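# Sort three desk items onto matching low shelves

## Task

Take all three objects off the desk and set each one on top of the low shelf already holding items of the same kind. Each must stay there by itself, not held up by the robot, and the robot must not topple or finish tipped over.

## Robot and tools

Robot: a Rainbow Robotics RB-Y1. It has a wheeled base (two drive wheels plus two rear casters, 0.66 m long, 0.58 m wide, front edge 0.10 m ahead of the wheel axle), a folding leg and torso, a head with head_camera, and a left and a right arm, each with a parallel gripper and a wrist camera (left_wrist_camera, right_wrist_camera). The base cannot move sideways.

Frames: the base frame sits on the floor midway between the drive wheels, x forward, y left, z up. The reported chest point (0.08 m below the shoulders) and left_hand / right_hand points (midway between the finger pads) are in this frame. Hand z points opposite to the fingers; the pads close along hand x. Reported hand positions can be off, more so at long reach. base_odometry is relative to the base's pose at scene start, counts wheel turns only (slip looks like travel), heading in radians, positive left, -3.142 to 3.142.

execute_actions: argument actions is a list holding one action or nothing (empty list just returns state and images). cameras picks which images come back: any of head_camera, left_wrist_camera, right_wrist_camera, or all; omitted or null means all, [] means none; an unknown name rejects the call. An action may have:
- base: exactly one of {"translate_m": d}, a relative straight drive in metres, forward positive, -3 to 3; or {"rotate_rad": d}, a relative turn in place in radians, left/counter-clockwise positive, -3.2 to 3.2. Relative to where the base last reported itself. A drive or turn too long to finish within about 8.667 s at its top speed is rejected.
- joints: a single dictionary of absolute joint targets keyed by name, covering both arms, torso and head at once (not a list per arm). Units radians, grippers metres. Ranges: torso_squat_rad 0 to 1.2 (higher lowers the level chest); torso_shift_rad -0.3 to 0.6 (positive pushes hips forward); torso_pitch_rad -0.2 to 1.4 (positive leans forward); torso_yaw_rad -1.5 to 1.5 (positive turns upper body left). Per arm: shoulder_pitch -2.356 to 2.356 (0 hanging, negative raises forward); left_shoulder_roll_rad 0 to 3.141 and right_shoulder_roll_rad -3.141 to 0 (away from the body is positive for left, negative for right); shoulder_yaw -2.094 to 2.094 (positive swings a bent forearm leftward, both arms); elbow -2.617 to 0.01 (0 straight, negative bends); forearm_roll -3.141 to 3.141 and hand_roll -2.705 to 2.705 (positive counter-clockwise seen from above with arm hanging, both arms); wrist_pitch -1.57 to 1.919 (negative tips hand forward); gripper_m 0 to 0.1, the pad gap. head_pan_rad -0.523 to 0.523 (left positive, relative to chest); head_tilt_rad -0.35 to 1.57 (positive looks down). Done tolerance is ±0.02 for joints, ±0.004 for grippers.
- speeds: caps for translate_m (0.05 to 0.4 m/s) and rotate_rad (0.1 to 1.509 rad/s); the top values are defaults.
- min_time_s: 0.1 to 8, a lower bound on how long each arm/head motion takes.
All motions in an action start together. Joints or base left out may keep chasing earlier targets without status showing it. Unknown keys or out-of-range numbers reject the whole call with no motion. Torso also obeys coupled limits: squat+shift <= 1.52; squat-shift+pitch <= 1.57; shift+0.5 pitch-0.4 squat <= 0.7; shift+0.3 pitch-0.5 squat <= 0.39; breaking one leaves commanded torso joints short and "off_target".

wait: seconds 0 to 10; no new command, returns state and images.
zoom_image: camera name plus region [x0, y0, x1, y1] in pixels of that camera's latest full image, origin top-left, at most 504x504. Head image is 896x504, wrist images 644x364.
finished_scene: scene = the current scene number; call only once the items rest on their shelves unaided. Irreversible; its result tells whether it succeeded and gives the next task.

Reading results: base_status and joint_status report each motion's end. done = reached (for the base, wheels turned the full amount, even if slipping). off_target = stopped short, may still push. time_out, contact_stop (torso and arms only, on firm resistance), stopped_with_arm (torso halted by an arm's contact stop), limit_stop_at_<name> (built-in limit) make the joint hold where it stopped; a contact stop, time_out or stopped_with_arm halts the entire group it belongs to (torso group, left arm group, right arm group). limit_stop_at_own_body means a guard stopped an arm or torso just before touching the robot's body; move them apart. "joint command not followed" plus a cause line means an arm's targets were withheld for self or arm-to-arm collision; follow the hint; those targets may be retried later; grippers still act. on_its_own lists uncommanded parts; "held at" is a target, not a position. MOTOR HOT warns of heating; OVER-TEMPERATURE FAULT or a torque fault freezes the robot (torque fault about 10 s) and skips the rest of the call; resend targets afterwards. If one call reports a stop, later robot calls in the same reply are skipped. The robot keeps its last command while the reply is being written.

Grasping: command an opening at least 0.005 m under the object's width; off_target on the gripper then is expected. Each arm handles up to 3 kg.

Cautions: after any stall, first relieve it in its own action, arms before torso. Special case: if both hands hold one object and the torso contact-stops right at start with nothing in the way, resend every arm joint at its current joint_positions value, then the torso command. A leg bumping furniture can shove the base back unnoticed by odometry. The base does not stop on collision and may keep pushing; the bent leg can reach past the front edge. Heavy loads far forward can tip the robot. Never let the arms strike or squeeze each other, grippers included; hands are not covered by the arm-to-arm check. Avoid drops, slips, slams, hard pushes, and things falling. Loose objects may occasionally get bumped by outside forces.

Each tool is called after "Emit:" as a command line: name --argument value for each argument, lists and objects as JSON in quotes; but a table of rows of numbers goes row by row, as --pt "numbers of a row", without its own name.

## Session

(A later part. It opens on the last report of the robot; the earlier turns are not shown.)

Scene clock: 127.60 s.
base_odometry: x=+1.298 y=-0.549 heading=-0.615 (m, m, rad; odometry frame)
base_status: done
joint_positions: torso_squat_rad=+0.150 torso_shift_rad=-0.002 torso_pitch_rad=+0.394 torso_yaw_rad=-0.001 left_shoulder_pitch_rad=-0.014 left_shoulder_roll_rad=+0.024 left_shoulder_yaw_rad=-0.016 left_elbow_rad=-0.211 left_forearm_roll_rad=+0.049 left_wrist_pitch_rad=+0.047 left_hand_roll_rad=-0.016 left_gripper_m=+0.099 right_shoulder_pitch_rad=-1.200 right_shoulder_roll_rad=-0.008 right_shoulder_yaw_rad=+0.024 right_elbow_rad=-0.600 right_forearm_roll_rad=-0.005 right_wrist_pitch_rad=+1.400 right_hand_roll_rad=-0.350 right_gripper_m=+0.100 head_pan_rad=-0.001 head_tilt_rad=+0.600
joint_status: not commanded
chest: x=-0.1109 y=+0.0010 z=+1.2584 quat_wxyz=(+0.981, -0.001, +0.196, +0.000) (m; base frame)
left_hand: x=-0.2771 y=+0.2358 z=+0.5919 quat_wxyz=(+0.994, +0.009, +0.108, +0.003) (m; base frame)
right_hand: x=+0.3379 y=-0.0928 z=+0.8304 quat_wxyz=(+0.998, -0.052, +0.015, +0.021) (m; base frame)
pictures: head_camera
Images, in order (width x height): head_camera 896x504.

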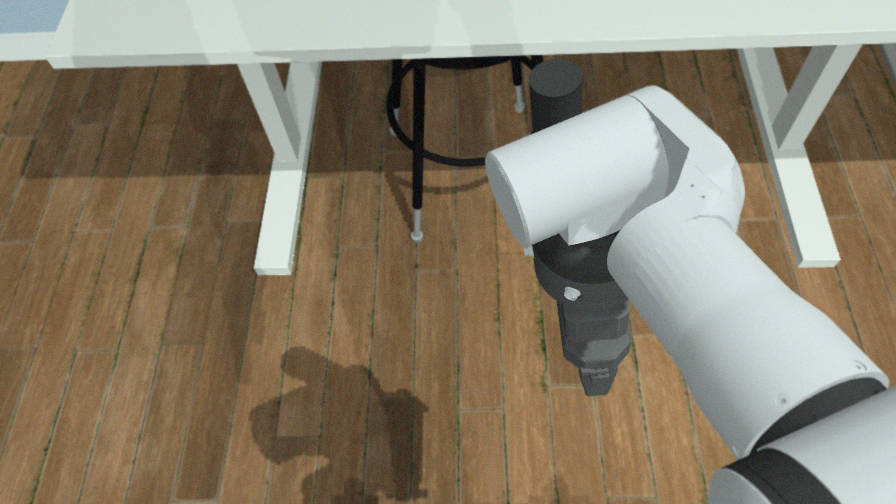

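Emit:
execute_actions --actions '[{"base":{"translate_m":0.6}}]' --cameras '["head_camera","right_wrist_camera"]'

Scene clock: 131.90 s.
base_odometry: x=+1.788 y=-0.895 heading=-0.615 (m, m, rad; odometry frame)
base_status: done
joint_positions: torso_squat_rad=+0.150 torso_shift_rad=-0.002 torso_pitch_rad=+0.394 torso_yaw_rad=-0.001 left_shoulder_pitch_rad=-0.014 left_shoulder_roll_rad=+0.024 left_shoulder_yaw_rad=-0.016 left_elbow_rad=-0.211 left_forearm_roll_rad=+0.049 left_wrist_pitch_rad=+0.047 left_hand_roll_rad=-0.016 left_gripper_m=+0.099 right_shoulder_pitch_rad=-1.200 right_shoulder_roll_rad=-0.008 right_shoulder_yaw_rad=+0.024 right_elbow_rad=-0.600 right_forearm_roll_rad=-0.005 right_wrist_pitch_rad=+1.400 right_hand_roll_rad=-0.350 right_gripper_m=+0.100 head_pan_rad=-0.001 head_tilt_rad=+0.600
joint_status: not commanded
chest: x=-0.1109 y=+0.0010 z=+1.2584 quat_wxyz=(+0.981, -0.001, +0.196, +0.000) (m; base frame)
left_hand: x=-0.2771 y=+0.2358 z=+0.5919 quat_wxyz=(+0.994, +0.009, +0.108, +0.003) (m; base frame)
right_hand: x=+0.3379 y=-0.0928 z=+0.8304 quat_wxyz=(+0.998, -0.052, +0.015, +0.021) (m; base frame)
pictures: head_camera, right_wrist_camera
Images, in order (width x height): head_camera 896x504, right_wrist_camera 644x364.

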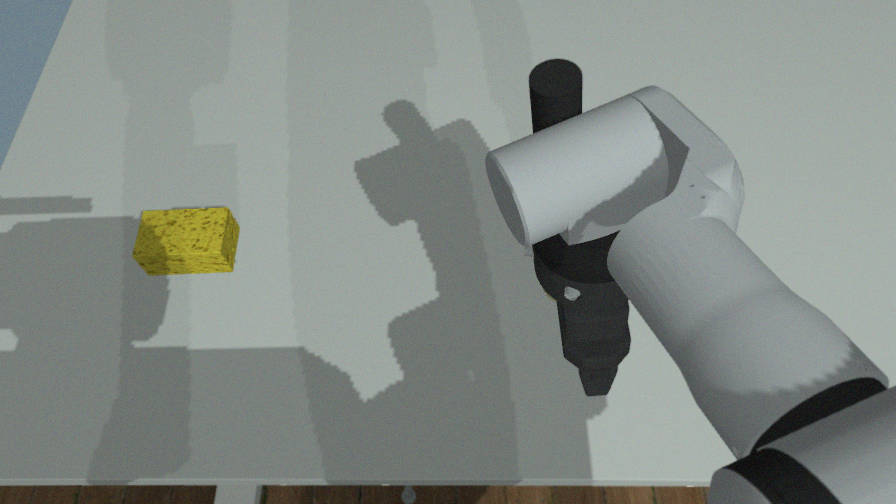

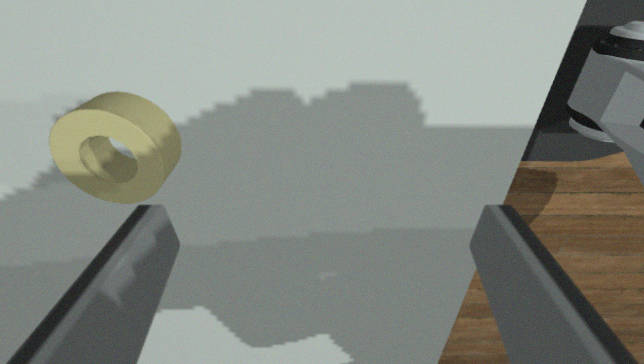

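Emit:
execute_actions --actions '[{"base":{"translate_m":0.07}}]' --cameras '[]'

Emit:
execute_actions --actions '[{"joints":{"torso_squat_rad":0.5}}]' --cameras '["right_wrist_camera"]'

Scene clock: 135.73 s.
base_odometry: x=+1.845 y=-0.936 heading=-0.615 (m, m, rad; odometry frame)
base_status: done
joint_positions: torso_squat_rad=+0.150 torso_shift_rad=-0.002 torso_pitch_rad=+0.394 torso_yaw_rad=-0.001 left_shoulder_pitch_rad=-0.014 left_shoulder_roll_rad=+0.024 left_shoulder_yaw_rad=-0.016 left_elbow_rad=-0.211 left_forearm_roll_rad=+0.049 left_wrist_pitch_rad=+0.047 left_hand_roll_rad=-0.016 left_gripper_m=+0.099 right_shoulder_pitch_rad=-1.200 right_shoulder_roll_rad=-0.008 right_shoulder_yaw_rad=+0.024 right_elbow_rad=-0.600 right_forearm_roll_rad=-0.005 right_wrist_pitch_rad=+1.400 right_hand_roll_rad=-0.350 right_gripper_m=+0.100 head_pan_rad=-0.001 head_tilt_rad=+0.600
joint_status: not commanded
chest: x=-0.1108 y=+0.0010 z=+1.2584 quat_wxyz=(+0.981, -0.001, +0.196, +0.000) (m; base frame)
left_hand: x=-0.2771 y=+0.2358 z=+0.5919 quat_wxyz=(+0.994, +0.009, +0.108, +0.003) (m; base frame)
right_hand: x=+0.3379 y=-0.0928 z=+0.8303 quat_wxyz=(+0.998, -0.052, +0.015, +0.021) (m; base frame)
pictures: none
No camera images: the call's "cameras" was empty. Leave "cameras" out to get every camera's image.

Scene clock: 137.63 s.
base_odometry: x=+1.845 y=-0.936 heading=-0.615 (m, m, rad; odometry frame)
base_status: not commanded
joint_positions: torso_squat_rad=+0.453 torso_shift_rad=-0.004 torso_pitch_rad=+0.389 torso_yaw_rad=-0.001 left_shoulder_pitch_rad=-0.014 left_shoulder_roll_rad=+0.024 left_shoulder_yaw_rad=-0.016 left_elbow_rad=-0.211 left_forearm_roll_rad=+0.049 left_wrist_pitch_rad=+0.047 left_hand_roll_rad=-0.016 left_gripper_m=+0.099 right_shoulder_pitch_rad=-1.206 right_shoulder_roll_rad=-0.010 right_shoulder_yaw_rad=+0.024 right_elbow_rad=-0.604 right_forearm_roll_rad=-0.005 right_wrist_pitch_rad=+1.399 right_hand_roll_rad=-0.350 right_gripper_m=+0.100 head_pan_rad=-0.001 head_tilt_rad=+0.600
joint_status: torso_squat_rad contact_stop (moved +0.303 of +0.350)
on_its_own: torso_squat_rad is held at +0.453, not at your +0.500, since a contact_stop
chest: x=-0.1132 y=+0.0010 z=+1.1961 quat_wxyz=(+0.981, -0.001, +0.193, -0.001) (m; base frame)
left_hand: x=-0.2759 y=+0.2357 z=+0.5288 quat_wxyz=(+0.994, +0.009, +0.105, +0.003) (m; base frame)
right_hand: x=+0.3419 y=-0.0925 z=+0.7738 quat_wxyz=(+0.998, -0.052, +0.007, +0.021) (m; base frame)
pictures: right_wrist_camera
Images, in order (width x height): right_wrist_camera 644x364.

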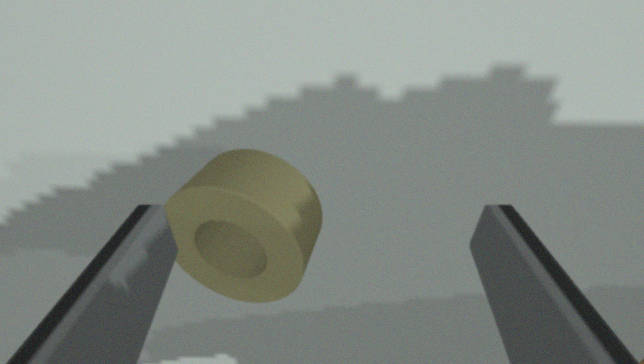

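Emit:
execute_actions --actions '[{"joints":{"torso_squat_rad":0.35}}]' --cameras '[]'

Emit:
execute_actions --actions '[{"base":{"translate_m":0.03}}]' --cameras '[]'

Emit:
execute_actions --actions '[{"joints":{"torso_squat_rad":0.5}}]' --cameras '["right_wrist_camera"]'

Scene clock: 141.27 s.
base_odometry: x=+1.845 y=-0.936 heading=-0.615 (m, m, rad; odometry frame)
base_status: not commanded
joint_positions: torso_squat_rad=+0.350 torso_shift_rad=-0.003 torso_pitch_rad=+0.391 torso_yaw_rad=-0.001 left_shoulder_pitch_rad=-0.014 left_shoulder_roll_rad=+0.024 left_shoulder_yaw_rad=-0.016 left_elbow_rad=-0.211 left_forearm_roll_rad=+0.049 left_wrist_pitch_rad=+0.047 left_hand_roll_rad=-0.016 left_gripper_m=+0.099 right_shoulder_pitch_rad=-1.201 right_shoulder_roll_rad=-0.008 right_shoulder_yaw_rad=+0.024 right_elbow_rad=-0.600 right_forearm_roll_rad=-0.005 right_wrist_pitch_rad=+1.400 right_hand_roll_rad=-0.350 right_gripper_m=+0.100 head_pan_rad=-0.001 head_tilt_rad=+0.600
joint_status: all done
chest: x=-0.1125 y=+0.0010 z=+1.2242 quat_wxyz=(+0.981, -0.001, +0.194, -0.001) (m; base frame)
left_hand: x=-0.2763 y=+0.2358 z=+0.5571 quat_wxyz=(+0.994, +0.009, +0.106, +0.003) (m; base frame)
right_hand: x=+0.3380 y=-0.0930 z=+0.7980 quat_wxyz=(+0.998, -0.052, +0.013, +0.020) (m; base frame)
pictures: none
No camera images: the call's "cameras" was empty. Leave "cameras" out to get every camera's image.

Scene clock: 142.30 s.
base_odometry: x=+1.870 y=-0.953 heading=-0.616 (m, m, rad; odometry frame)
base_status: done
joint_positions: torso_squat_rad=+0.350 torso_shift_rad=-0.003 torso_pitch_rad=+0.391 torso_yaw_rad=-0.001 left_shoulder_pitch_rad=-0.014 left_shoulder_roll_rad=+0.024 left_shoulder_yaw_rad=-0.016 left_elbow_rad=-0.211 left_forearm_roll_rad=+0.049 left_wrist_pitch_rad=+0.047 left_hand_roll_rad=-0.016 left_gripper_m=+0.099 right_shoulder_pitch_rad=-1.200 right_shoulder_roll_rad=-0.008 right_shoulder_yaw_rad=+0.024 right_elbow_rad=-0.600 right_forearm_roll_rad=-0.005 right_wrist_pitch_rad=+1.400 right_hand_roll_rad=-0.350 right_gripper_m=+0.100 head_pan_rad=-0.001 head_tilt_rad=+0.600
joint_status: not commanded
chest: x=-0.1125 y=+0.0010 z=+1.2242 quat_wxyz=(+0.981, -0.001, +0.194, -0.001) (m; base frame)
left_hand: x=-0.2764 y=+0.2358 z=+0.5572 quat_wxyz=(+0.994, +0.009, +0.106, +0.003) (m; base frame)
right_hand: x=+0.3379 y=-0.0930 z=+0.7979 quat_wxyz=(+0.998, -0.052, +0.013, +0.020) (m; base frame)
pictures: none
No camera images: the call's "cameras" was empty. Leave "cameras" out to get every camera's image.

Scene clock: 143.60 s.
base_odometry: x=+1.870 y=-0.953 heading=-0.616 (m, m, rad; odometry frame)
base_status: not commanded
joint_positions: torso_squat_rad=+0.500 torso_shift_rad=-0.003 torso_pitch_rad=+0.390 torso_yaw_rad=-0.001 left_shoulder_pitch_rad=-0.014 left_shoulder_roll_rad=+0.024 left_shoulder_yaw_rad=-0.016 left_elbow_rad=-0.211 left_forearm_roll_rad=+0.049 left_wrist_pitch_rad=+0.047 left_hand_roll_rad=-0.016 left_gripper_m=+0.099 right_shoulder_pitch_rad=-1.200 right_shoulder_roll_rad=-0.008 right_shoulder_yaw_rad=+0.024 right_elbow_rad=-0.600 right_forearm_roll_rad=-0.005 right_wrist_pitch_rad=+1.400 right_hand_roll_rad=-0.350 right_gripper_m=+0.100 head_pan_rad=-0.001 head_tilt_rad=+0.600
joint_status: all done
chest: x=-0.1124 y=+0.0009 z=+1.1809 quat_wxyz=(+0.981, -0.001, +0.194, -0.001) (m; base frame)
left_hand: x=-0.2762 y=+0.2357 z=+0.5139 quat_wxyz=(+0.994, +0.009, +0.106, +0.003) (m; base frame)
right_hand: x=+0.3380 y=-0.0930 z=+0.7547 quat_wxyz=(+0.998, -0.052, +0.013, +0.020) (m; base frame)
pictures: right_wrist_camera
Images, in order (width x height): right_wrist_camera 644x364.

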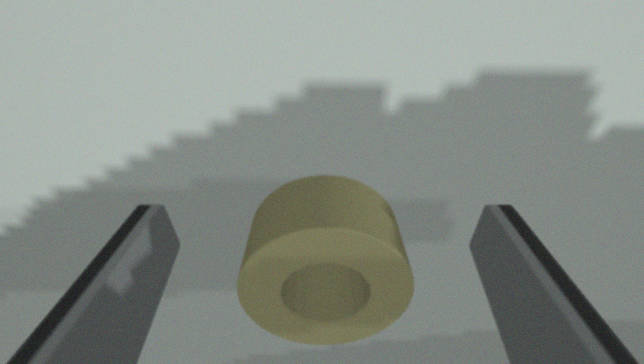

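Emit:
execute_actions --actions '[{"joints":{"right_gripper_m":0.0}}]' --cameras '[]'

Emit:
execute_actions --actions '[{"joints":{"torso_squat_rad":0.2},"base":{"translate_m":-0.6}}]' --cameras '["right_wrist_camera"]'

Scene clock: 146.70 s.
base_odometry: x=+1.870 y=-0.953 heading=-0.616 (m, m, rad; odometry frame)
base_status: not commanded
joint_positions: torso_squat_rad=+0.500 torso_shift_rad=-0.003 torso_pitch_rad=+0.390 torso_yaw_rad=-0.001 left_shoulder_pitch_rad=-0.014 left_shoulder_roll_rad=+0.024 left_shoulder_yaw_rad=-0.016 left_elbow_rad=-0.211 left_forearm_roll_rad=+0.049 left_wrist_pitch_rad=+0.047 left_hand_roll_rad=-0.016 left_gripper_m=+0.099 right_shoulder_pitch_rad=-1.200 right_shoulder_roll_rad=-0.008 right_shoulder_yaw_rad=+0.024 right_elbow_rad=-0.600 right_forearm_roll_rad=-0.005 right_wrist_pitch_rad=+1.400 right_hand_roll_rad=-0.350 right_gripper_m=+0.049 head_pan_rad=-0.001 head_tilt_rad=+0.600
joint_status: right_gripper_m off_target (ended at +0.049, target +0.000)
chest: x=-0.1124 y=+0.0009 z=+1.1809 quat_wxyz=(+0.981, -0.001, +0.194, -0.001) (m; base frame)
left_hand: x=-0.2762 y=+0.2357 z=+0.5139 quat_wxyz=(+0.994, +0.009, +0.106, +0.003) (m; base frame)
right_hand: x=+0.3380 y=-0.0930 z=+0.7547 quat_wxyz=(+0.998, -0.052, +0.013, +0.020) (m; base frame)
pictures: none
No camera images: the call's "cameras" was empty. Leave "cameras" out to get every camera's image.

Scene clock: 149.77 s.
base_odometry: x=+1.380 y=-0.606 heading=-0.616 (m, m, rad; odometry frame)
base_status: done
joint_positions: torso_squat_rad=+0.200 torso_shift_rad=-0.003 torso_pitch_rad=+0.390 torso_yaw_rad=-0.001 left_shoulder_pitch_rad=-0.014 left_shoulder_roll_rad=+0.024 left_shoulder_yaw_rad=-0.016 left_elbow_rad=-0.211 left_forearm_roll_rad=+0.049 left_wrist_pitch_rad=+0.047 left_hand_roll_rad=-0.016 left_gripper_m=+0.099 right_shoulder_pitch_rad=-1.200 right_shoulder_roll_rad=-0.008 right_shoulder_yaw_rad=+0.024 right_elbow_rad=-0.600 right_forearm_roll_rad=-0.005 right_wrist_pitch_rad=+1.400 right_hand_roll_rad=-0.350 right_gripper_m=+0.049 head_pan_rad=-0.001 head_tilt_rad=+0.600
joint_status: all done
chest: x=-0.1126 y=+0.0010 z=+1.2527 quat_wxyz=(+0.981, -0.001, +0.194, -0.001) (m; base frame)
left_hand: x=-0.2765 y=+0.2358 z=+0.5857 quat_wxyz=(+0.994, +0.009, +0.106, +0.003) (m; base frame)
right_hand: x=+0.3376 y=-0.0930 z=+0.8263 quat_wxyz=(+0.998, -0.052, +0.013, +0.020) (m; base frame)
pictures: right_wrist_camera
Images, in order (width x height): right_wrist_camera 644x364.

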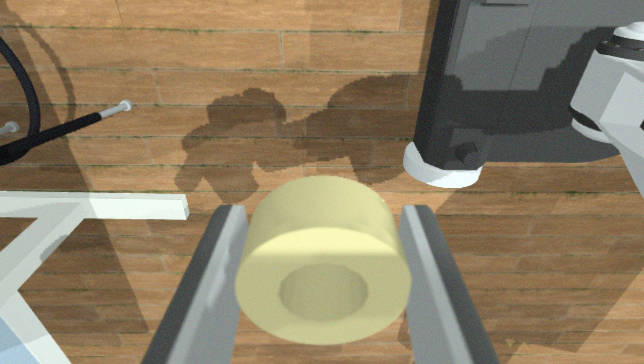

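Emit:
execute_actions --actions '[{"base":{"rotate_rad":2.64}}]' --cameras '[]'

Emit:
execute_actions --actions '[{"base":{"translate_m":2.5}}]' --cameras '[]'

Emit:
execute_actions --actions '[{"base":{"rotate_rad":-1.07}}]' --cameras '["head_camera"]'

Scene clock: 160.40 s.
base_odometry: x=+1.380 y=-0.606 heading=+2.023 (m, m, rad; odometry frame)
base_status: done
joint_positions: torso_squat_rad=+0.200 torso_shift_rad=-0.004 torso_pitch_rad=+0.390 torso_yaw_rad=-0.001 left_shoulder_pitch_rad=-0.014 left_shoulder_roll_rad=+0.024 left_shoulder_yaw_rad=-0.016 left_elbow_rad=-0.211 left_forearm_roll_rad=+0.049 left_wrist_pitch_rad=+0.047 left_hand_roll_rad=-0.016 left_gripper_m=+0.099 right_shoulder_pitch_rad=-1.200 right_shoulder_roll_rad=-0.008 right_shoulder_yaw_rad=+0.024 right_elbow_rad=-0.600 right_forearm_roll_rad=-0.005 right_wrist_pitch_rad=+1.400 right_hand_roll_rad=-0.350 right_gripper_m=+0.049 head_pan_rad=-0.001 head_tilt_rad=+0.600
joint_status: not commanded
chest: x=-0.1126 y=+0.0010 z=+1.2527 quat_wxyz=(+0.981, -0.001, +0.194, -0.001) (m; base frame)
left_hand: x=-0.2765 y=+0.2358 z=+0.5857 quat_wxyz=(+0.994, +0.009, +0.106, +0.003) (m; base frame)
right_hand: x=+0.3376 y=-0.0930 z=+0.8263 quat_wxyz=(+0.998, -0.052, +0.013, +0.020) (m; base frame)
pictures: none
No camera images: the call's "cameras" was empty. Leave "cameras" out to get every camera's image.

Scene clock: 168.60 s.
base_odometry: x=+0.287 y=+1.641 heading=+2.021 (m, m, rad; odometry frame)
base_status: done
joint_positions: torso_squat_rad=+0.200 torso_shift_rad=-0.003 torso_pitch_rad=+0.390 torso_yaw_rad=-0.001 left_shoulder_pitch_rad=-0.014 left_shoulder_roll_rad=+0.024 left_shoulder_yaw_rad=-0.016 left_elbow_rad=-0.211 left_forearm_roll_rad=+0.049 left_wrist_pitch_rad=+0.047 left_hand_roll_rad=-0.016 left_gripper_m=+0.099 right_shoulder_pitch_rad=-1.200 right_shoulder_roll_rad=-0.008 right_shoulder_yaw_rad=+0.024 right_elbow_rad=-0.600 right_forearm_roll_rad=-0.005 right_wrist_pitch_rad=+1.400 right_hand_roll_rad=-0.350 right_gripper_m=+0.049 head_pan_rad=-0.001 head_tilt_rad=+0.600
joint_status: not commanded
chest: x=-0.1126 y=+0.0010 z=+1.2527 quat_wxyz=(+0.981, -0.001, +0.194, -0.001) (m; base frame)
left_hand: x=-0.2764 y=+0.2358 z=+0.5856 quat_wxyz=(+0.994, +0.009, +0.106, +0.003) (m; base frame)
right_hand: x=+0.3376 y=-0.0930 z=+0.8262 quat_wxyz=(+0.998, -0.052, +0.013, +0.020) (m; base frame)
pictures: none
No camera images: the call's "cameras" was empty. Leave "cameras" out to get every camera's image.

Scene clock: 171.87 s.
base_odometry: x=+0.287 y=+1.641 heading=+0.951 (m, m, rad; odometry frame)
base_status: done
joint_positions: torso_squat_rad=+0.200 torso_shift_rad=-0.003 torso_pitch_rad=+0.390 torso_yaw_rad=-0.001 left_shoulder_pitch_rad=-0.014 left_shoulder_roll_rad=+0.024 left_shoulder_yaw_rad=-0.016 left_elbow_rad=-0.211 left_forearm_roll_rad=+0.049 left_wrist_pitch_rad=+0.047 left_hand_roll_rad=-0.016 left_gripper_m=+0.099 right_shoulder_pitch_rad=-1.200 right_shoulder_roll_rad=-0.008 right_shoulder_yaw_rad=+0.024 right_elbow_rad=-0.600 right_forearm_roll_rad=-0.005 right_wrist_pitch_rad=+1.400 right_hand_roll_rad=-0.350 right_gripper_m=+0.049 head_pan_rad=-0.001 head_tilt_rad=+0.600
joint_status: not commanded
chest: x=-0.1126 y=+0.0010 z=+1.2527 quat_wxyz=(+0.981, -0.001, +0.194, -0.001) (m; base frame)
left_hand: x=-0.2764 y=+0.2358 z=+0.5857 quat_wxyz=(+0.994, +0.009, +0.106, +0.003) (m; base frame)
right_hand: x=+0.3376 y=-0.0929 z=+0.8262 quat_wxyz=(+0.998, -0.052, +0.013, +0.020) (m; base frame)
pictures: head_camera
Images, in order (width x height): head_camera 896x504.

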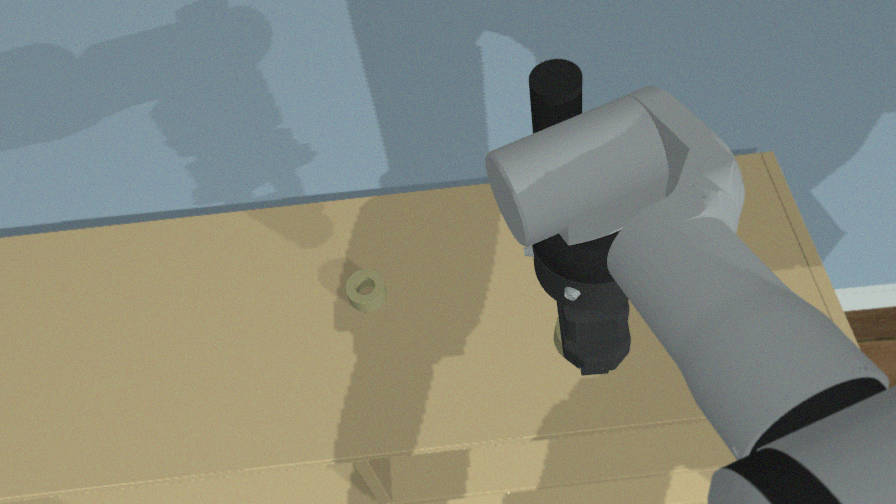

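Emit:
execute_actions --actions '[{"base":{"translate_m":0.08},"joints":{"torso_squat_rad":0.75}}]' --cameras '["right_wrist_camera"]'

Scene clock: 176.13 s.
base_odometry: x=+0.333 y=+1.706 heading=+0.951 (m, m, rad; odometry frame)
base_status: done
joint_positions: torso_squat_rad=+0.750 torso_shift_rad=-0.003 torso_pitch_rad=+0.390 torso_yaw_rad=-0.001 left_shoulder_pitch_rad=-0.014 left_shoulder_roll_rad=+0.024 left_shoulder_yaw_rad=-0.016 left_elbow_rad=-0.211 left_forearm_roll_rad=+0.049 left_wrist_pitch_rad=+0.047 left_hand_roll_rad=-0.016 left_gripper_m=+0.099 right_shoulder_pitch_rad=-1.200 right_shoulder_roll_rad=-0.008 right_shoulder_yaw_rad=+0.024 right_elbow_rad=-0.600 right_forearm_roll_rad=-0.005 right_wrist_pitch_rad=+1.400 right_hand_roll_rad=-0.350 right_gripper_m=+0.049 head_pan_rad=-0.001 head_tilt_rad=+0.600
joint_status: all done
chest: x=-0.1120 y=+0.0008 z=+1.0788 quat_wxyz=(+0.981, -0.001, +0.194, -0.001) (m; base frame)
left_hand: x=-0.2758 y=+0.2357 z=+0.4118 quat_wxyz=(+0.994, +0.009, +0.106, +0.003) (m; base frame)
right_hand: x=+0.3382 y=-0.0930 z=+0.6524 quat_wxyz=(+0.998, -0.052, +0.013, +0.020) (m; base frame)
pictures: right_wrist_camera
Images, in order (width x height): right_wrist_camera 644x364.

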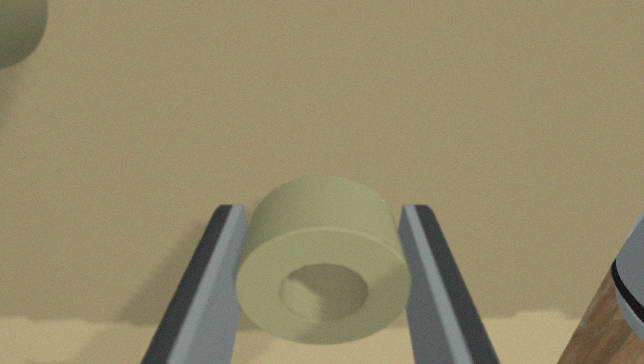

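Emit:
execute_actions --actions '[{"joints":{"right_gripper_m":0.1}}]' --cameras '[]'

Emit:
execute_actions --actions '[{"joints":{"torso_squat_rad":0.15},"base":{"translate_m":-0.5}}]' --cameras '[]'

Emit:
execute_actions --actions '[{"base":{"rotate_rad":-1.73}}]' --cameras '[]'

Emit:
execute_actions --actions '[{"base":{"translate_m":2.15}}]' --cameras '[]'

Emit:
execute_actions --actions '[{"base":{"rotate_rad":0.16}}]' --cameras '[]'

Emit:
execute_actions --actions '[{"base":{"translate_m":0.65}}]' --cameras '["head_camera","right_wrist_camera"]'

Scene clock: 184.47 s.
base_odometry: x=+0.333 y=+1.706 heading=+0.951 (m, m, rad; odometry frame)
base_status: not commanded
joint_positions: torso_squat_rad=+0.750 torso_shift_rad=-0.003 torso_pitch_rad=+0.390 torso_yaw_rad=-0.001 left_shoulder_pitch_rad=-0.014 left_shoulder_roll_rad=+0.024 left_shoulder_yaw_rad=-0.016 left_elbow_rad=-0.211 left_forearm_roll_rad=+0.049 left_wrist_pitch_rad=+0.047 left_hand_roll_rad=-0.016 left_gripper_m=+0.099 right_shoulder_pitch_rad=-1.200 right_shoulder_roll_rad=-0.008 right_shoulder_yaw_rad=+0.024 right_elbow_rad=-0.600 right_forearm_roll_rad=-0.005 right_wrist_pitch_rad=+1.400 right_hand_roll_rad=-0.350 right_gripper_m=+0.100 head_pan_rad=-0.001 head_tilt_rad=+0.600
joint_status: all done
chest: x=-0.1120 y=+0.0008 z=+1.0788 quat_wxyz=(+0.981, -0.001, +0.194, -0.001) (m; base frame)
left_hand: x=-0.2758 y=+0.2357 z=+0.4118 quat_wxyz=(+0.994, +0.009, +0.106, +0.003) (m; base frame)
right_hand: x=+0.3382 y=-0.0930 z=+0.6524 quat_wxyz=(+0.998, -0.052, +0.013, +0.020) (m; base frame)
pictures: none
No camera images: the call's "cameras" was empty. Leave "cameras" out to get every camera's image.

Scene clock: 187.30 s.
base_odometry: x=+0.043 y=+1.299 heading=+0.951 (m, m, rad; odometry frame)
base_status: done
joint_positions: torso_squat_rad=+0.150 torso_shift_rad=-0.003 torso_pitch_rad=+0.390 torso_yaw_rad=-0.001 left_shoulder_pitch_rad=-0.014 left_shoulder_roll_rad=+0.024 left_shoulder_yaw_rad=-0.016 left_elbow_rad=-0.211 left_forearm_roll_rad=+0.049 left_wrist_pitch_rad=+0.047 left_hand_roll_rad=-0.016 left_gripper_m=+0.099 right_shoulder_pitch_rad=-1.200 right_shoulder_roll_rad=-0.008 right_shoulder_yaw_rad=+0.024 right_elbow_rad=-0.600 right_forearm_roll_rad=-0.005 right_wrist_pitch_rad=+1.400 right_hand_roll_rad=-0.350 right_gripper_m=+0.100 head_pan_rad=-0.001 head_tilt_rad=+0.600
joint_status: all done
chest: x=-0.1126 y=+0.0010 z=+1.2588 quat_wxyz=(+0.981, -0.001, +0.194, -0.001) (m; base frame)
left_hand: x=-0.2765 y=+0.2358 z=+0.5918 quat_wxyz=(+0.994, +0.009, +0.106, +0.003) (m; base frame)
right_hand: x=+0.3375 y=-0.0929 z=+0.8323 quat_wxyz=(+0.998, -0.052, +0.013, +0.020) (m; base frame)
pictures: none
No camera images: the call's "cameras" was empty. Leave "cameras" out to get every camera's image.

Scene clock: 191.37 s.
base_odometry: x=+0.043 y=+1.299 heading=-0.779 (m, m, rad; odometry frame)
base_status: done
joint_positions: torso_squat_rad=+0.150 torso_shift_rad=-0.003 torso_pitch_rad=+0.390 torso_yaw_rad=-0.001 left_shoulder_pitch_rad=-0.014 left_shoulder_roll_rad=+0.024 left_shoulder_yaw_rad=-0.016 left_elbow_rad=-0.211 left_forearm_roll_rad=+0.049 left_wrist_pitch_rad=+0.047 left_hand_roll_rad=-0.016 left_gripper_m=+0.099 right_shoulder_pitch_rad=-1.200 right_shoulder_roll_rad=-0.008 right_shoulder_yaw_rad=+0.024 right_elbow_rad=-0.600 right_forearm_roll_rad=-0.005 right_wrist_pitch_rad=+1.400 right_hand_roll_rad=-0.350 right_gripper_m=+0.100 head_pan_rad=-0.001 head_tilt_rad=+0.600
joint_status: not commanded
chest: x=-0.1126 y=+0.0010 z=+1.2588 quat_wxyz=(+0.981, -0.001, +0.194, -0.001) (m; base frame)
left_hand: x=-0.2765 y=+0.2358 z=+0.5918 quat_wxyz=(+0.994, +0.009, +0.106, +0.003) (m; base frame)
right_hand: x=+0.3375 y=-0.0929 z=+0.8323 quat_wxyz=(+0.998, -0.052, +0.013, +0.021) (m; base frame)
pictures: none
No camera images: the call's "cameras" was empty. Leave "cameras" out to get every camera's image.

Scene clock: 198.10 s.
base_odometry: x=+1.573 y=-0.212 heading=-0.779 (m, m, rad; odometry frame)
base_status: done
joint_positions: torso_squat_rad=+0.150 torso_shift_rad=-0.003 torso_pitch_rad=+0.390 torso_yaw_rad=-0.001 left_shoulder_pitch_rad=-0.014 left_shoulder_roll_rad=+0.024 left_shoulder_yaw_rad=-0.016 left_elbow_rad=-0.211 left_forearm_roll_rad=+0.049 left_wrist_pitch_rad=+0.047 left_hand_roll_rad=-0.016 left_gripper_m=+0.099 right_shoulder_pitch_rad=-1.200 right_shoulder_roll_rad=-0.008 right_shoulder_yaw_rad=+0.024 right_elbow_rad=-0.600 right_forearm_roll_rad=-0.005 right_wrist_pitch_rad=+1.400 right_hand_roll_rad=-0.350 right_gripper_m=+0.100 head_pan_rad=-0.001 head_tilt_rad=+0.600
joint_status: not commanded
chest: x=-0.1126 y=+0.0010 z=+1.2588 quat_wxyz=(+0.981, -0.001, +0.194, -0.001) (m; base frame)
left_hand: x=-0.2765 y=+0.2358 z=+0.5918 quat_wxyz=(+0.994, +0.009, +0.106, +0.003) (m; base frame)
right_hand: x=+0.3376 y=-0.0929 z=+0.8323 quat_wxyz=(+0.998, -0.052, +0.013, +0.021) (m; base frame)
pictures: none
No camera images: the call's "cameras" was empty. Leave "cameras" out to get every camera's image.

Scene clock: 199.83 s.
base_odometry: x=+1.573 y=-0.212 heading=-0.620 (m, m, rad; odometry frame)
base_status: done
joint_positions: torso_squat_rad=+0.150 torso_shift_rad=-0.003 torso_pitch_rad=+0.390 torso_yaw_rad=-0.001 left_shoulder_pitch_rad=-0.014 left_shoulder_roll_rad=+0.024 left_shoulder_yaw_rad=-0.016 left_elbow_rad=-0.211 left_forearm_roll_rad=+0.049 left_wrist_pitch_rad=+0.047 left_hand_roll_rad=-0.016 left_gripper_m=+0.099 right_shoulder_pitch_rad=-1.200 right_shoulder_roll_rad=-0.008 right_shoulder_yaw_rad=+0.024 right_elbow_rad=-0.600 right_forearm_roll_rad=-0.005 right_wrist_pitch_rad=+1.400 right_hand_roll_rad=-0.350 right_gripper_m=+0.100 head_pan_rad=-0.001 head_tilt_rad=+0.600
joint_status: not commanded
chest: x=-0.1126 y=+0.0010 z=+1.2588 quat_wxyz=(+0.981, -0.001, +0.194, -0.001) (m; base frame)
left_hand: x=-0.2765 y=+0.2358 z=+0.5918 quat_wxyz=(+0.994, +0.009, +0.106, +0.003) (m; base frame)
right_hand: x=+0.3375 y=-0.0929 z=+0.8323 quat_wxyz=(+0.998, -0.052, +0.013, +0.021) (m; base frame)
pictures: none
No camera images: the call's "cameras" was empty. Leave "cameras" out to get every camera's image.

Scene clock: 202.80 s.
base_odometry: x=+2.102 y=-0.589 heading=-0.619 (m, m, rad; odometry frame)
base_status: done
joint_positions: torso_squat_rad=+0.150 torso_shift_rad=-0.003 torso_pitch_rad=+0.391 torso_yaw_rad=-0.001 left_shoulder_pitch_rad=-0.014 left_shoulder_roll_rad=+0.024 left_shoulder_yaw_rad=-0.016 left_elbow_rad=-0.211 left_forearm_roll_rad=+0.049 left_wrist_pitch_rad=+0.047 left_hand_roll_rad=-0.016 left_gripper_m=+0.099 right_shoulder_pitch_rad=-1.200 right_shoulder_roll_rad=-0.008 right_shoulder_yaw_rad=+0.024 right_elbow_rad=-0.600 right_forearm_roll_rad=-0.005 right_wrist_pitch_rad=+1.400 right_hand_roll_rad=-0.350 right_gripper_m=+0.100 head_pan_rad=-0.001 head_tilt_rad=+0.600
joint_status: not commanded
chest: x=-0.1126 y=+0.0010 z=+1.2588 quat_wxyz=(+0.981, -0.001, +0.194, -0.001) (m; base frame)
left_hand: x=-0.2765 y=+0.2358 z=+0.5918 quat_wxyz=(+0.994, +0.009, +0.106, +0.003) (m; base frame)
right_hand: x=+0.3375 y=-0.0929 z=+0.8323 quat_wxyz=(+0.998, -0.052, +0.013, +0.021) (m; base frame)
pictures: head_camera, right_wrist_camera
Images, in order (width x height): head_camera 896x504, right_wrist_camera 644x364.

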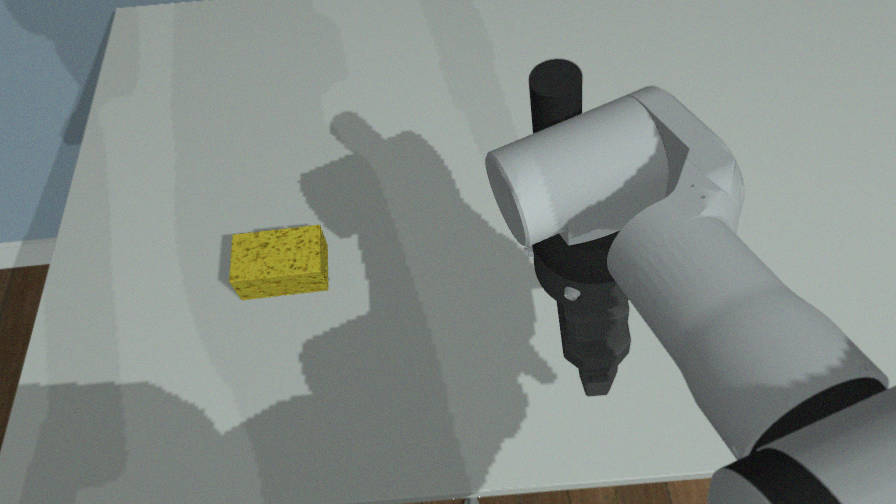

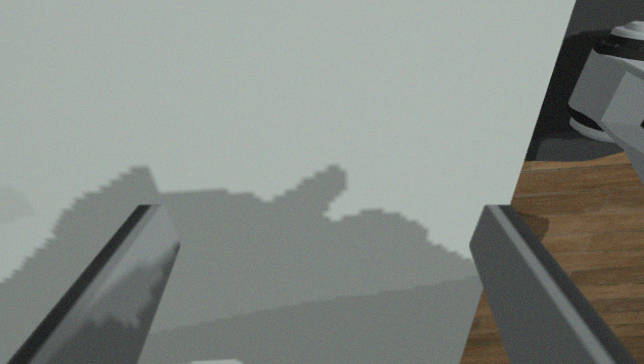

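Emit:
execute_actions --actions '[{"base":{"translate_m":0.12},"joints":{"torso_yaw_rad":0.5,"right_hand_roll_rad":-0.85,"head_pan_rad":-0.3}}]' --cameras '["head_camera","right_wrist_camera"]'

Scene clock: 207.17 s.
base_odometry: x=+2.200 y=-0.659 heading=-0.619 (m, m, rad; odometry frame)
base_status: done
joint_positions: torso_squat_rad=+0.150 torso_shift_rad=-0.003 torso_pitch_rad=+0.390 torso_yaw_rad=+0.500 left_shoulder_pitch_rad=-0.014 left_shoulder_roll_rad=+0.024 left_shoulder_yaw_rad=-0.016 left_elbow_rad=-0.211 left_forearm_roll_rad=+0.049 left_wrist_pitch_rad=+0.047 left_hand_roll_rad=-0.016 left_gripper_m=+0.099 right_shoulder_pitch_rad=-1.200 right_shoulder_roll_rad=-0.008 right_shoulder_yaw_rad=+0.024 right_elbow_rad=-0.600 right_forearm_roll_rad=-0.005 right_wrist_pitch_rad=+1.400 right_hand_roll_rad=-0.850 right_gripper_m=+0.100 head_pan_rad=-0.300 head_tilt_rad=+0.600
joint_status: all done
chest: x=-0.1127 y=+0.0010 z=+1.2588 quat_wxyz=(+0.950, +0.047, +0.188, +0.243) (m; base frame)
left_hand: x=-0.3930 y=+0.2559 z=+0.6397 quat_wxyz=(+0.962, +0.078, +0.105, +0.241) (m; base frame)
right_hand: x=+0.3130 y=+0.1967 z=+0.8419 quat_wxyz=(+0.999, +0.040, +0.009, +0.003) (m; base frame)
pictures: head_camera, right_wrist_camera
Images, in order (width x height): head_camera 896x504, right_wrist_camera 644x364.

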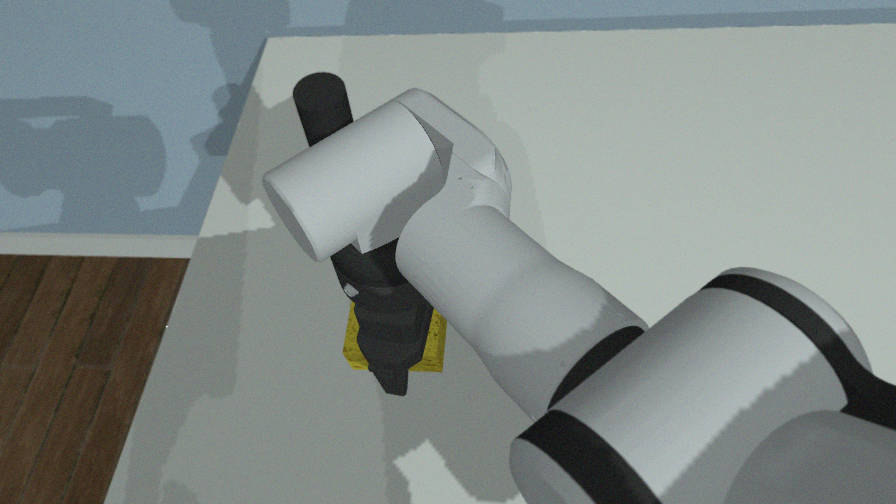

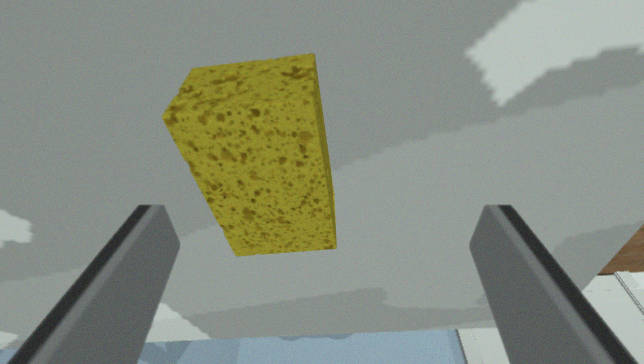

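Emit:
execute_actions --actions '[{"base":{"translate_m":0.03}}]' --cameras '[]'

Emit:
execute_actions --actions '[{"joints":{"torso_squat_rad":0.53}}]' --cameras '["right_wrist_camera"]'

Scene clock: 209.53 s.
base_odometry: x=+2.224 y=-0.676 heading=-0.619 (m, m, rad; odometry frame)
base_status: done
joint_positions: torso_squat_rad=+0.150 torso_shift_rad=-0.003 torso_pitch_rad=+0.390 torso_yaw_rad=+0.500 left_shoulder_pitch_rad=-0.014 left_shoulder_roll_rad=+0.024 left_shoulder_yaw_rad=-0.016 left_elbow_rad=-0.211 left_forearm_roll_rad=+0.049 left_wrist_pitch_rad=+0.047 left_hand_roll_rad=-0.016 left_gripper_m=+0.099 right_shoulder_pitch_rad=-1.200 right_shoulder_roll_rad=-0.008 right_shoulder_yaw_rad=+0.024 right_elbow_rad=-0.600 right_forearm_roll_rad=-0.005 right_wrist_pitch_rad=+1.400 right_hand_roll_rad=-0.850 right_gripper_m=+0.100 head_pan_rad=-0.300 head_tilt_rad=+0.600
joint_status: not commanded
chest: x=-0.1126 y=+0.0010 z=+1.2588 quat_wxyz=(+0.950, +0.047, +0.188, +0.243) (m; base frame)
left_hand: x=-0.3930 y=+0.2559 z=+0.6397 quat_wxyz=(+0.962, +0.078, +0.105, +0.241) (m; base frame)
right_hand: x=+0.3131 y=+0.1966 z=+0.8419 quat_wxyz=(+0.999, +0.040, +0.009, +0.003) (m; base frame)
pictures: none
No camera images: the call's "cameras" was empty. Leave "cameras" out to get every camera's image.

Scene clock: 211.57 s.
base_odometry: x=+2.224 y=-0.676 heading=-0.619 (m, m, rad; odometry frame)
base_status: not commanded
joint_positions: torso_squat_rad=+0.530 torso_shift_rad=-0.004 torso_pitch_rad=+0.390 torso_yaw_rad=+0.500 left_shoulder_pitch_rad=-0.014 left_shoulder_roll_rad=+0.024 left_shoulder_yaw_rad=-0.016 left_elbow_rad=-0.211 left_forearm_roll_rad=+0.049 left_wrist_pitch_rad=+0.047 left_hand_roll_rad=-0.016 left_gripper_m=+0.099 right_shoulder_pitch_rad=-1.200 right_shoulder_roll_rad=-0.008 right_shoulder_yaw_rad=+0.024 right_elbow_rad=-0.600 right_forearm_roll_rad=-0.005 right_wrist_pitch_rad=+1.400 right_hand_roll_rad=-0.850 right_gripper_m=+0.100 head_pan_rad=-0.300 head_tilt_rad=+0.600
joint_status: all done
chest: x=-0.1124 y=+0.0009 z=+1.1706 quat_wxyz=(+0.951, +0.047, +0.188, +0.243) (m; base frame)
left_hand: x=-0.3927 y=+0.2559 z=+0.5515 quat_wxyz=(+0.962, +0.078, +0.105, +0.241) (m; base frame)
right_hand: x=+0.3134 y=+0.1965 z=+0.7538 quat_wxyz=(+0.999, +0.040, +0.009, +0.003) (m; base frame)
pictures: right_wrist_camera
Images, in order (width x height): right_wrist_camera 644x364.

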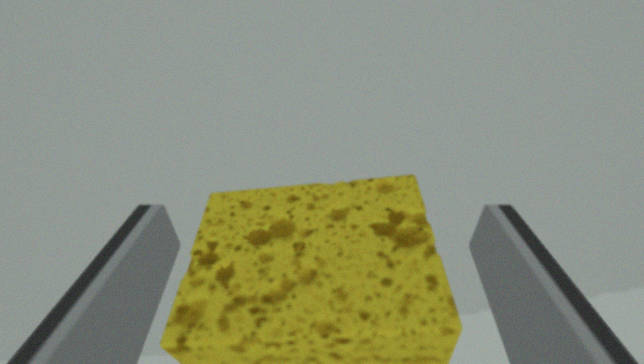

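Emit:
execute_actions --actions '[{"joints":{"right_gripper_m":0.0}}]' --cameras '[]'

Emit:
execute_actions --actions '[{"joints":{"torso_squat_rad":0.2},"base":{"translate_m":-0.6}}]' --cameras '[]'

Emit:
execute_actions --actions '[{"base":{"rotate_rad":3.14},"joints":{"torso_yaw_rad":0,"right_hand_roll_rad":-0.35,"head_pan_rad":0}}]' --cameras '[]'

Emit:
execute_actions --actions '[{"base":{"translate_m":3.0}}]' --cameras '["head_camera"]'

Scene clock: 218.60 s.
base_odometry: x=+2.224 y=-0.676 heading=-0.619 (m, m, rad; odometry frame)
base_status: not commanded
joint_positions: torso_squat_rad=+0.530 torso_shift_rad=-0.004 torso_pitch_rad=+0.390 torso_yaw_rad=+0.500 left_shoulder_pitch_rad=-0.014 left_shoulder_roll_rad=+0.024 left_shoulder_yaw_rad=-0.016 left_elbow_rad=-0.211 left_forearm_roll_rad=+0.049 left_wrist_pitch_rad=+0.047 left_hand_roll_rad=-0.016 left_gripper_m=+0.099 right_shoulder_pitch_rad=-1.200 right_shoulder_roll_rad=-0.008 right_shoulder_yaw_rad=+0.024 right_elbow_rad=-0.600 right_forearm_roll_rad=-0.005 right_wrist_pitch_rad=+1.400 right_hand_roll_rad=-0.850 right_gripper_m=+0.060 head_pan_rad=-0.300 head_tilt_rad=+0.600
joint_status: right_gripper_m off_target (ended at +0.060, target +0.000)
chest: x=-0.1124 y=+0.0009 z=+1.1706 quat_wxyz=(+0.951, +0.047, +0.188, +0.243) (m; base frame)
left_hand: x=-0.3927 y=+0.2559 z=+0.5515 quat_wxyz=(+0.962, +0.078, +0.105, +0.241) (m; base frame)
right_hand: x=+0.3134 y=+0.1965 z=+0.7538 quat_wxyz=(+0.999, +0.040, +0.009, +0.003) (m; base frame)
pictures: none
No camera images: the call's "cameras" was empty. Leave "cameras" out to get every camera's image.

Scene clock: 221.77 s.
base_odometry: x=+1.735 y=-0.328 heading=-0.618 (m, m, rad; odometry frame)
base_status: done
joint_positions: torso_squat_rad=+0.200 torso_shift_rad=-0.003 torso_pitch_rad=+0.390 torso_yaw_rad=+0.500 left_shoulder_pitch_rad=-0.014 left_shoulder_roll_rad=+0.024 left_shoulder_yaw_rad=-0.016 left_elbow_rad=-0.211 left_forearm_roll_rad=+0.049 left_wrist_pitch_rad=+0.047 left_hand_roll_rad=-0.016 left_gripper_m=+0.099 right_shoulder_pitch_rad=-1.200 right_shoulder_roll_rad=-0.008 right_shoulder_yaw_rad=+0.024 right_elbow_rad=-0.600 right_forearm_roll_rad=-0.005 right_wrist_pitch_rad=+1.400 right_hand_roll_rad=-0.850 right_gripper_m=+0.060 head_pan_rad=-0.300 head_tilt_rad=+0.600
joint_status: all done
chest: x=-0.1127 y=+0.0009 z=+1.2527 quat_wxyz=(+0.951, +0.047, +0.188, +0.243) (m; base frame)
left_hand: x=-0.3929 y=+0.2559 z=+0.6336 quat_wxyz=(+0.962, +0.078, +0.105, +0.241) (m; base frame)
right_hand: x=+0.3131 y=+0.1966 z=+0.8359 quat_wxyz=(+0.999, +0.040, +0.009, +0.003) (m; base frame)
pictures: none
No camera images: the call's "cameras" was empty. Leave "cameras" out to get every camera's image.

Scene clock: 227.10 s.
base_odometry: x=+1.735 y=-0.328 heading=+2.521 (m, m, rad; odometry frame)
base_status: done
joint_positions: torso_squat_rad=+0.200 torso_shift_rad=-0.004 torso_pitch_rad=+0.390 torso_yaw_rad=+0.000 left_shoulder_pitch_rad=-0.014 left_shoulder_roll_rad=+0.024 left_shoulder_yaw_rad=-0.016 left_elbow_rad=-0.211 left_forearm_roll_rad=+0.049 left_wrist_pitch_rad=+0.047 left_hand_roll_rad=-0.016 left_gripper_m=+0.099 right_shoulder_pitch_rad=-1.200 right_shoulder_roll_rad=-0.008 right_shoulder_yaw_rad=+0.024 right_elbow_rad=-0.600 right_forearm_roll_rad=-0.005 right_wrist_pitch_rad=+1.400 right_hand_roll_rad=-0.350 right_gripper_m=+0.060 head_pan_rad=+0.000 head_tilt_rad=+0.600
joint_status: all done
chest: x=-0.1127 y=+0.0010 z=+1.2527 quat_wxyz=(+0.981, -0.001, +0.194, +0.000) (m; base frame)
left_hand: x=-0.2767 y=+0.2359 z=+0.5858 quat_wxyz=(+0.994, +0.009, +0.106, +0.004) (m; base frame)
right_hand: x=+0.3377 y=-0.0924 z=+0.8263 quat_wxyz=(+0.998, -0.052, +0.013, +0.021) (m; base frame)
pictures: none
No camera images: the call's "cameras" was empty. Leave "cameras" out to get every camera's image.

Scene clock: 235.97 s.
base_odometry: x=-0.706 y=+1.415 heading=+2.522 (m, m, rad; odometry frame)
base_status: done
joint_positions: torso_squat_rad=+0.200 torso_shift_rad=-0.003 torso_pitch_rad=+0.390 torso_yaw_rad=+0.000 left_shoulder_pitch_rad=-0.014 left_shoulder_roll_rad=+0.024 left_shoulder_yaw_rad=-0.016 left_elbow_rad=-0.211 left_forearm_roll_rad=+0.049 left_wrist_pitch_rad=+0.047 left_hand_roll_rad=-0.016 left_gripper_m=+0.099 right_shoulder_pitch_rad=-1.200 right_shoulder_roll_rad=-0.008 right_shoulder_yaw_rad=+0.024 right_elbow_rad=-0.600 right_forearm_roll_rad=-0.005 right_wrist_pitch_rad=+1.400 right_hand_roll_rad=-0.350 right_gripper_m=+0.060 head_pan_rad=+0.000 head_tilt_rad=+0.600
joint_status: not commanded
chest: x=-0.1126 y=+0.0010 z=+1.2527 quat_wxyz=(+0.981, -0.001, +0.194, +0.000) (m; base frame)
left_hand: x=-0.2767 y=+0.2359 z=+0.5858 quat_wxyz=(+0.994, +0.009, +0.106, +0.004) (m; base frame)
right_hand: x=+0.3377 y=-0.0923 z=+0.8262 quat_wxyz=(+0.998, -0.052, +0.013, +0.021) (m; base frame)
pictures: head_camera
Images, in order (width x height): head_camera 896x504.

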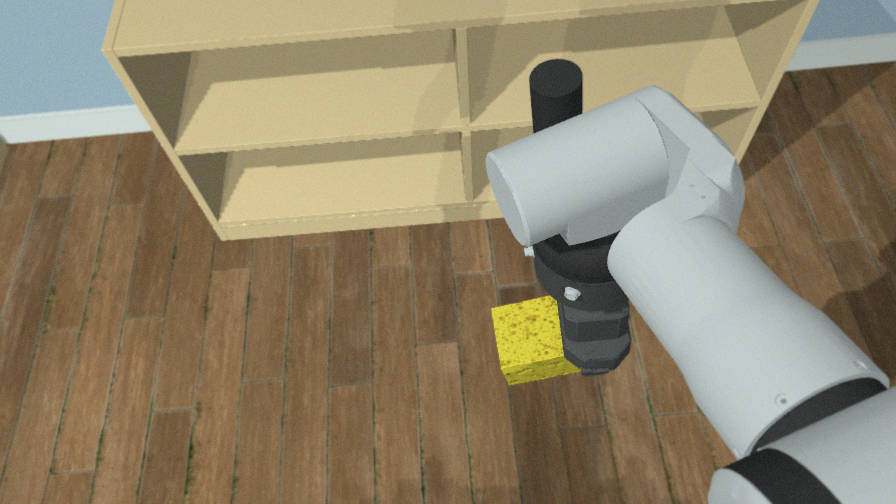

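Emit:
execute_actions --actions '[{"base":{"translate_m":0.75},"joints":{"torso_squat_rad":0.7}}]' --cameras '["head_camera","right_wrist_camera"]'

Scene clock: 241.23 s.
base_odometry: x=-1.317 y=+1.851 heading=+2.522 (m, m, rad; odometry frame)
base_status: done
joint_positions: torso_squat_rad=+0.700 torso_shift_rad=-0.003 torso_pitch_rad=+0.391 torso_yaw_rad=+0.000 left_shoulder_pitch_rad=-0.014 left_shoulder_roll_rad=+0.024 left_shoulder_yaw_rad=-0.016 left_elbow_rad=-0.211 left_forearm_roll_rad=+0.049 left_wrist_pitch_rad=+0.047 left_hand_roll_rad=-0.016 left_gripper_m=+0.099 right_shoulder_pitch_rad=-1.200 right_shoulder_roll_rad=-0.008 right_shoulder_yaw_rad=+0.024 right_elbow_rad=-0.600 right_forearm_roll_rad=-0.005 right_wrist_pitch_rad=+1.400 right_hand_roll_rad=-0.350 right_gripper_m=+0.060 head_pan_rad=+0.000 head_tilt_rad=+0.600
joint_status: all done
chest: x=-0.1120 y=+0.0009 z=+1.1020 quat_wxyz=(+0.981, -0.001, +0.194, +0.000) (m; base frame)
left_hand: x=-0.2762 y=+0.2358 z=+0.4351 quat_wxyz=(+0.994, +0.009, +0.106, +0.004) (m; base frame)
right_hand: x=+0.3382 y=-0.0924 z=+0.6755 quat_wxyz=(+0.998, -0.052, +0.013, +0.021) (m; base frame)
pictures: head_camera, right_wrist_camera
Images, in order (width x height): head_camera 896x504, right_wrist_camera 644x364.

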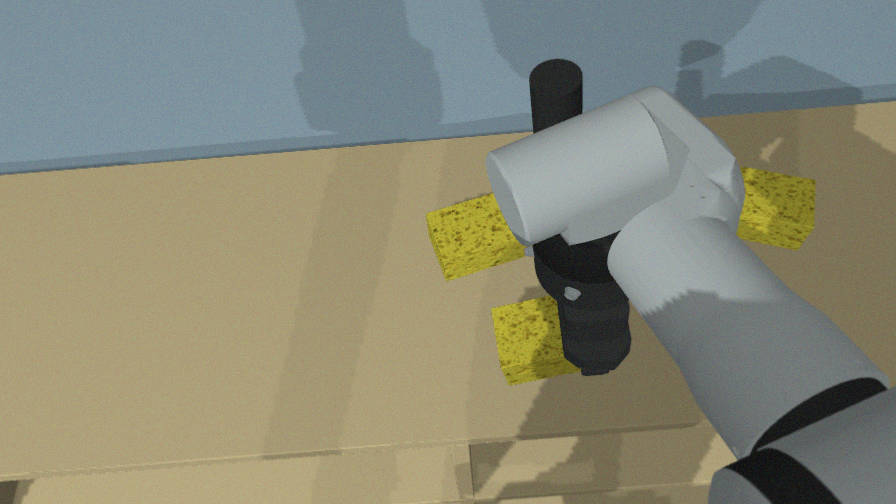

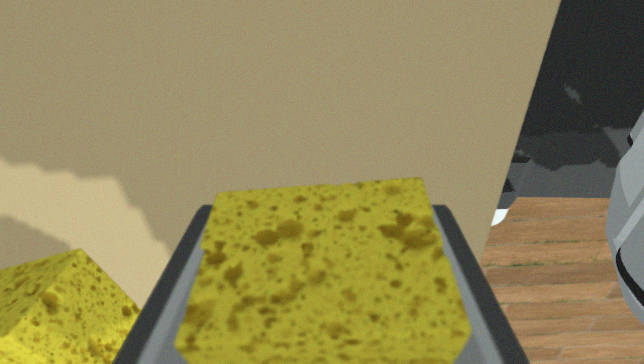

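Emit:
execute_actions --actions '[{"joints":{"torso_squat_rad":0.76}}]' --cameras '[]'

Emit:
execute_actions --actions '[{"joints":{"right_gripper_m":0.1}}]' --cameras '[]'

Emit:
execute_actions --actions '[{"joints":{"torso_squat_rad":0.5}}]' --cameras '[]'

Emit:
finished_scene --scene 1

Scene clock: 245.40 s.
base_odometry: x=-1.317 y=+1.851 heading=+2.522 (m, m, rad; odometry frame)
base_status: not commanded
joint_positions: torso_squat_rad=+0.760 torso_shift_rad=-0.004 torso_pitch_rad=+0.390 torso_yaw_rad=+0.000 left_shoulder_pitch_rad=-0.014 left_shoulder_roll_rad=+0.024 left_shoulder_yaw_rad=-0.016 left_elbow_rad=-0.211 left_forearm_roll_rad=+0.049 left_wrist_pitch_rad=+0.047 left_hand_roll_rad=-0.016 left_gripper_m=+0.099 right_shoulder_pitch_rad=-1.201 right_shoulder_roll_rad=-0.009 right_shoulder_yaw_rad=+0.024 right_elbow_rad=-0.600 right_forearm_roll_rad=-0.005 right_wrist_pitch_rad=+1.400 right_hand_roll_rad=-0.350 right_gripper_m=+0.060 head_pan_rad=+0.000 head_tilt_rad=+0.600
joint_status: all done
chest: x=-0.1122 y=+0.0008 z=+1.0741 quat_wxyz=(+0.981, -0.001, +0.194, +0.000) (m; base frame)
left_hand: x=-0.2760 y=+0.2358 z=+0.4071 quat_wxyz=(+0.994, +0.009, +0.106, +0.004) (m; base frame)
right_hand: x=+0.3385 y=-0.0927 z=+0.6479 quat_wxyz=(+0.998, -0.052, +0.013, +0.021) (m; base frame)
pictures: none
No camera images: the call's "cameras" was empty. Leave "cameras" out to get every camera's image.

Scene clock: 246.87 s.
base_odometry: x=-1.317 y=+1.851 heading=+2.522 (m, m, rad; odometry frame)
base_status: not commanded
joint_positions: torso_squat_rad=+0.760 torso_shift_rad=-0.004 torso_pitch_rad=+0.390 torso_yaw_rad=+0.000 left_shoulder_pitch_rad=-0.014 left_shoulder_roll_rad=+0.024 left_shoulder_yaw_rad=-0.016 left_elbow_rad=-0.211 left_forearm_roll_rad=+0.049 left_wrist_pitch_rad=+0.047 left_hand_roll_rad=-0.016 left_gripper_m=+0.099 right_shoulder_pitch_rad=-1.201 right_shoulder_roll_rad=-0.008 right_shoulder_yaw_rad=+0.024 right_elbow_rad=-0.600 right_forearm_roll_rad=-0.005 right_wrist_pitch_rad=+1.400 right_hand_roll_rad=-0.350 right_gripper_m=+0.100 head_pan_rad=+0.000 head_tilt_rad=+0.600
joint_status: all done
chest: x=-0.1121 y=+0.0008 z=+1.0740 quat_wxyz=(+0.981, -0.001, +0.194, +0.000) (m; base frame)
left_hand: x=-0.2760 y=+0.2358 z=+0.4071 quat_wxyz=(+0.994, +0.009, +0.106, +0.004) (m; base frame)
right_hand: x=+0.3385 y=-0.0925 z=+0.6478 quat_wxyz=(+0.998, -0.052, +0.013, +0.021) (m; base frame)
pictures: none
No camera images: the call's "cameras" was empty. Leave "cameras" out to get every camera's image.

Scene clock: 248.53 s.
base_odometry: x=-1.317 y=+1.851 heading=+2.522 (m, m, rad; odometry frame)
base_status: not commanded
joint_positions: torso_squat_rad=+0.500 torso_shift_rad=-0.003 torso_pitch_rad=+0.391 torso_yaw_rad=+0.000 left_shoulder_pitch_rad=-0.014 left_shoulder_roll_rad=+0.024 left_shoulder_yaw_rad=-0.016 left_elbow_rad=-0.211 left_forearm_roll_rad=+0.049 left_wrist_pitch_rad=+0.047 left_hand_roll_rad=-0.016 left_gripper_m=+0.099 right_shoulder_pitch_rad=-1.200 right_shoulder_roll_rad=-0.008 right_shoulder_yaw_rad=+0.024 right_elbow_rad=-0.600 right_forearm_roll_rad=-0.005 right_wrist_pitch_rad=+1.400 right_hand_roll_rad=-0.350 right_gripper_m=+0.100 head_pan_rad=+0.000 head_tilt_rad=+0.600
joint_status: all done
chest: x=-0.1123 y=+0.0009 z=+1.1809 quat_wxyz=(+0.981, -0.001, +0.194, +0.000) (m; base frame)
left_hand: x=-0.2765 y=+0.2359 z=+0.5140 quat_wxyz=(+0.994, +0.009, +0.106, +0.004) (m; base frame)
right_hand: x=+0.3381 y=-0.0924 z=+0.7546 quat_wxyz=(+0.998, -0.052, +0.013, +0.021) (m; base frame)
pictures: none
No camera images: the call's "cameras" was empty. Leave "cameras" out to get every camera's image.

The scene is finished: the task was done.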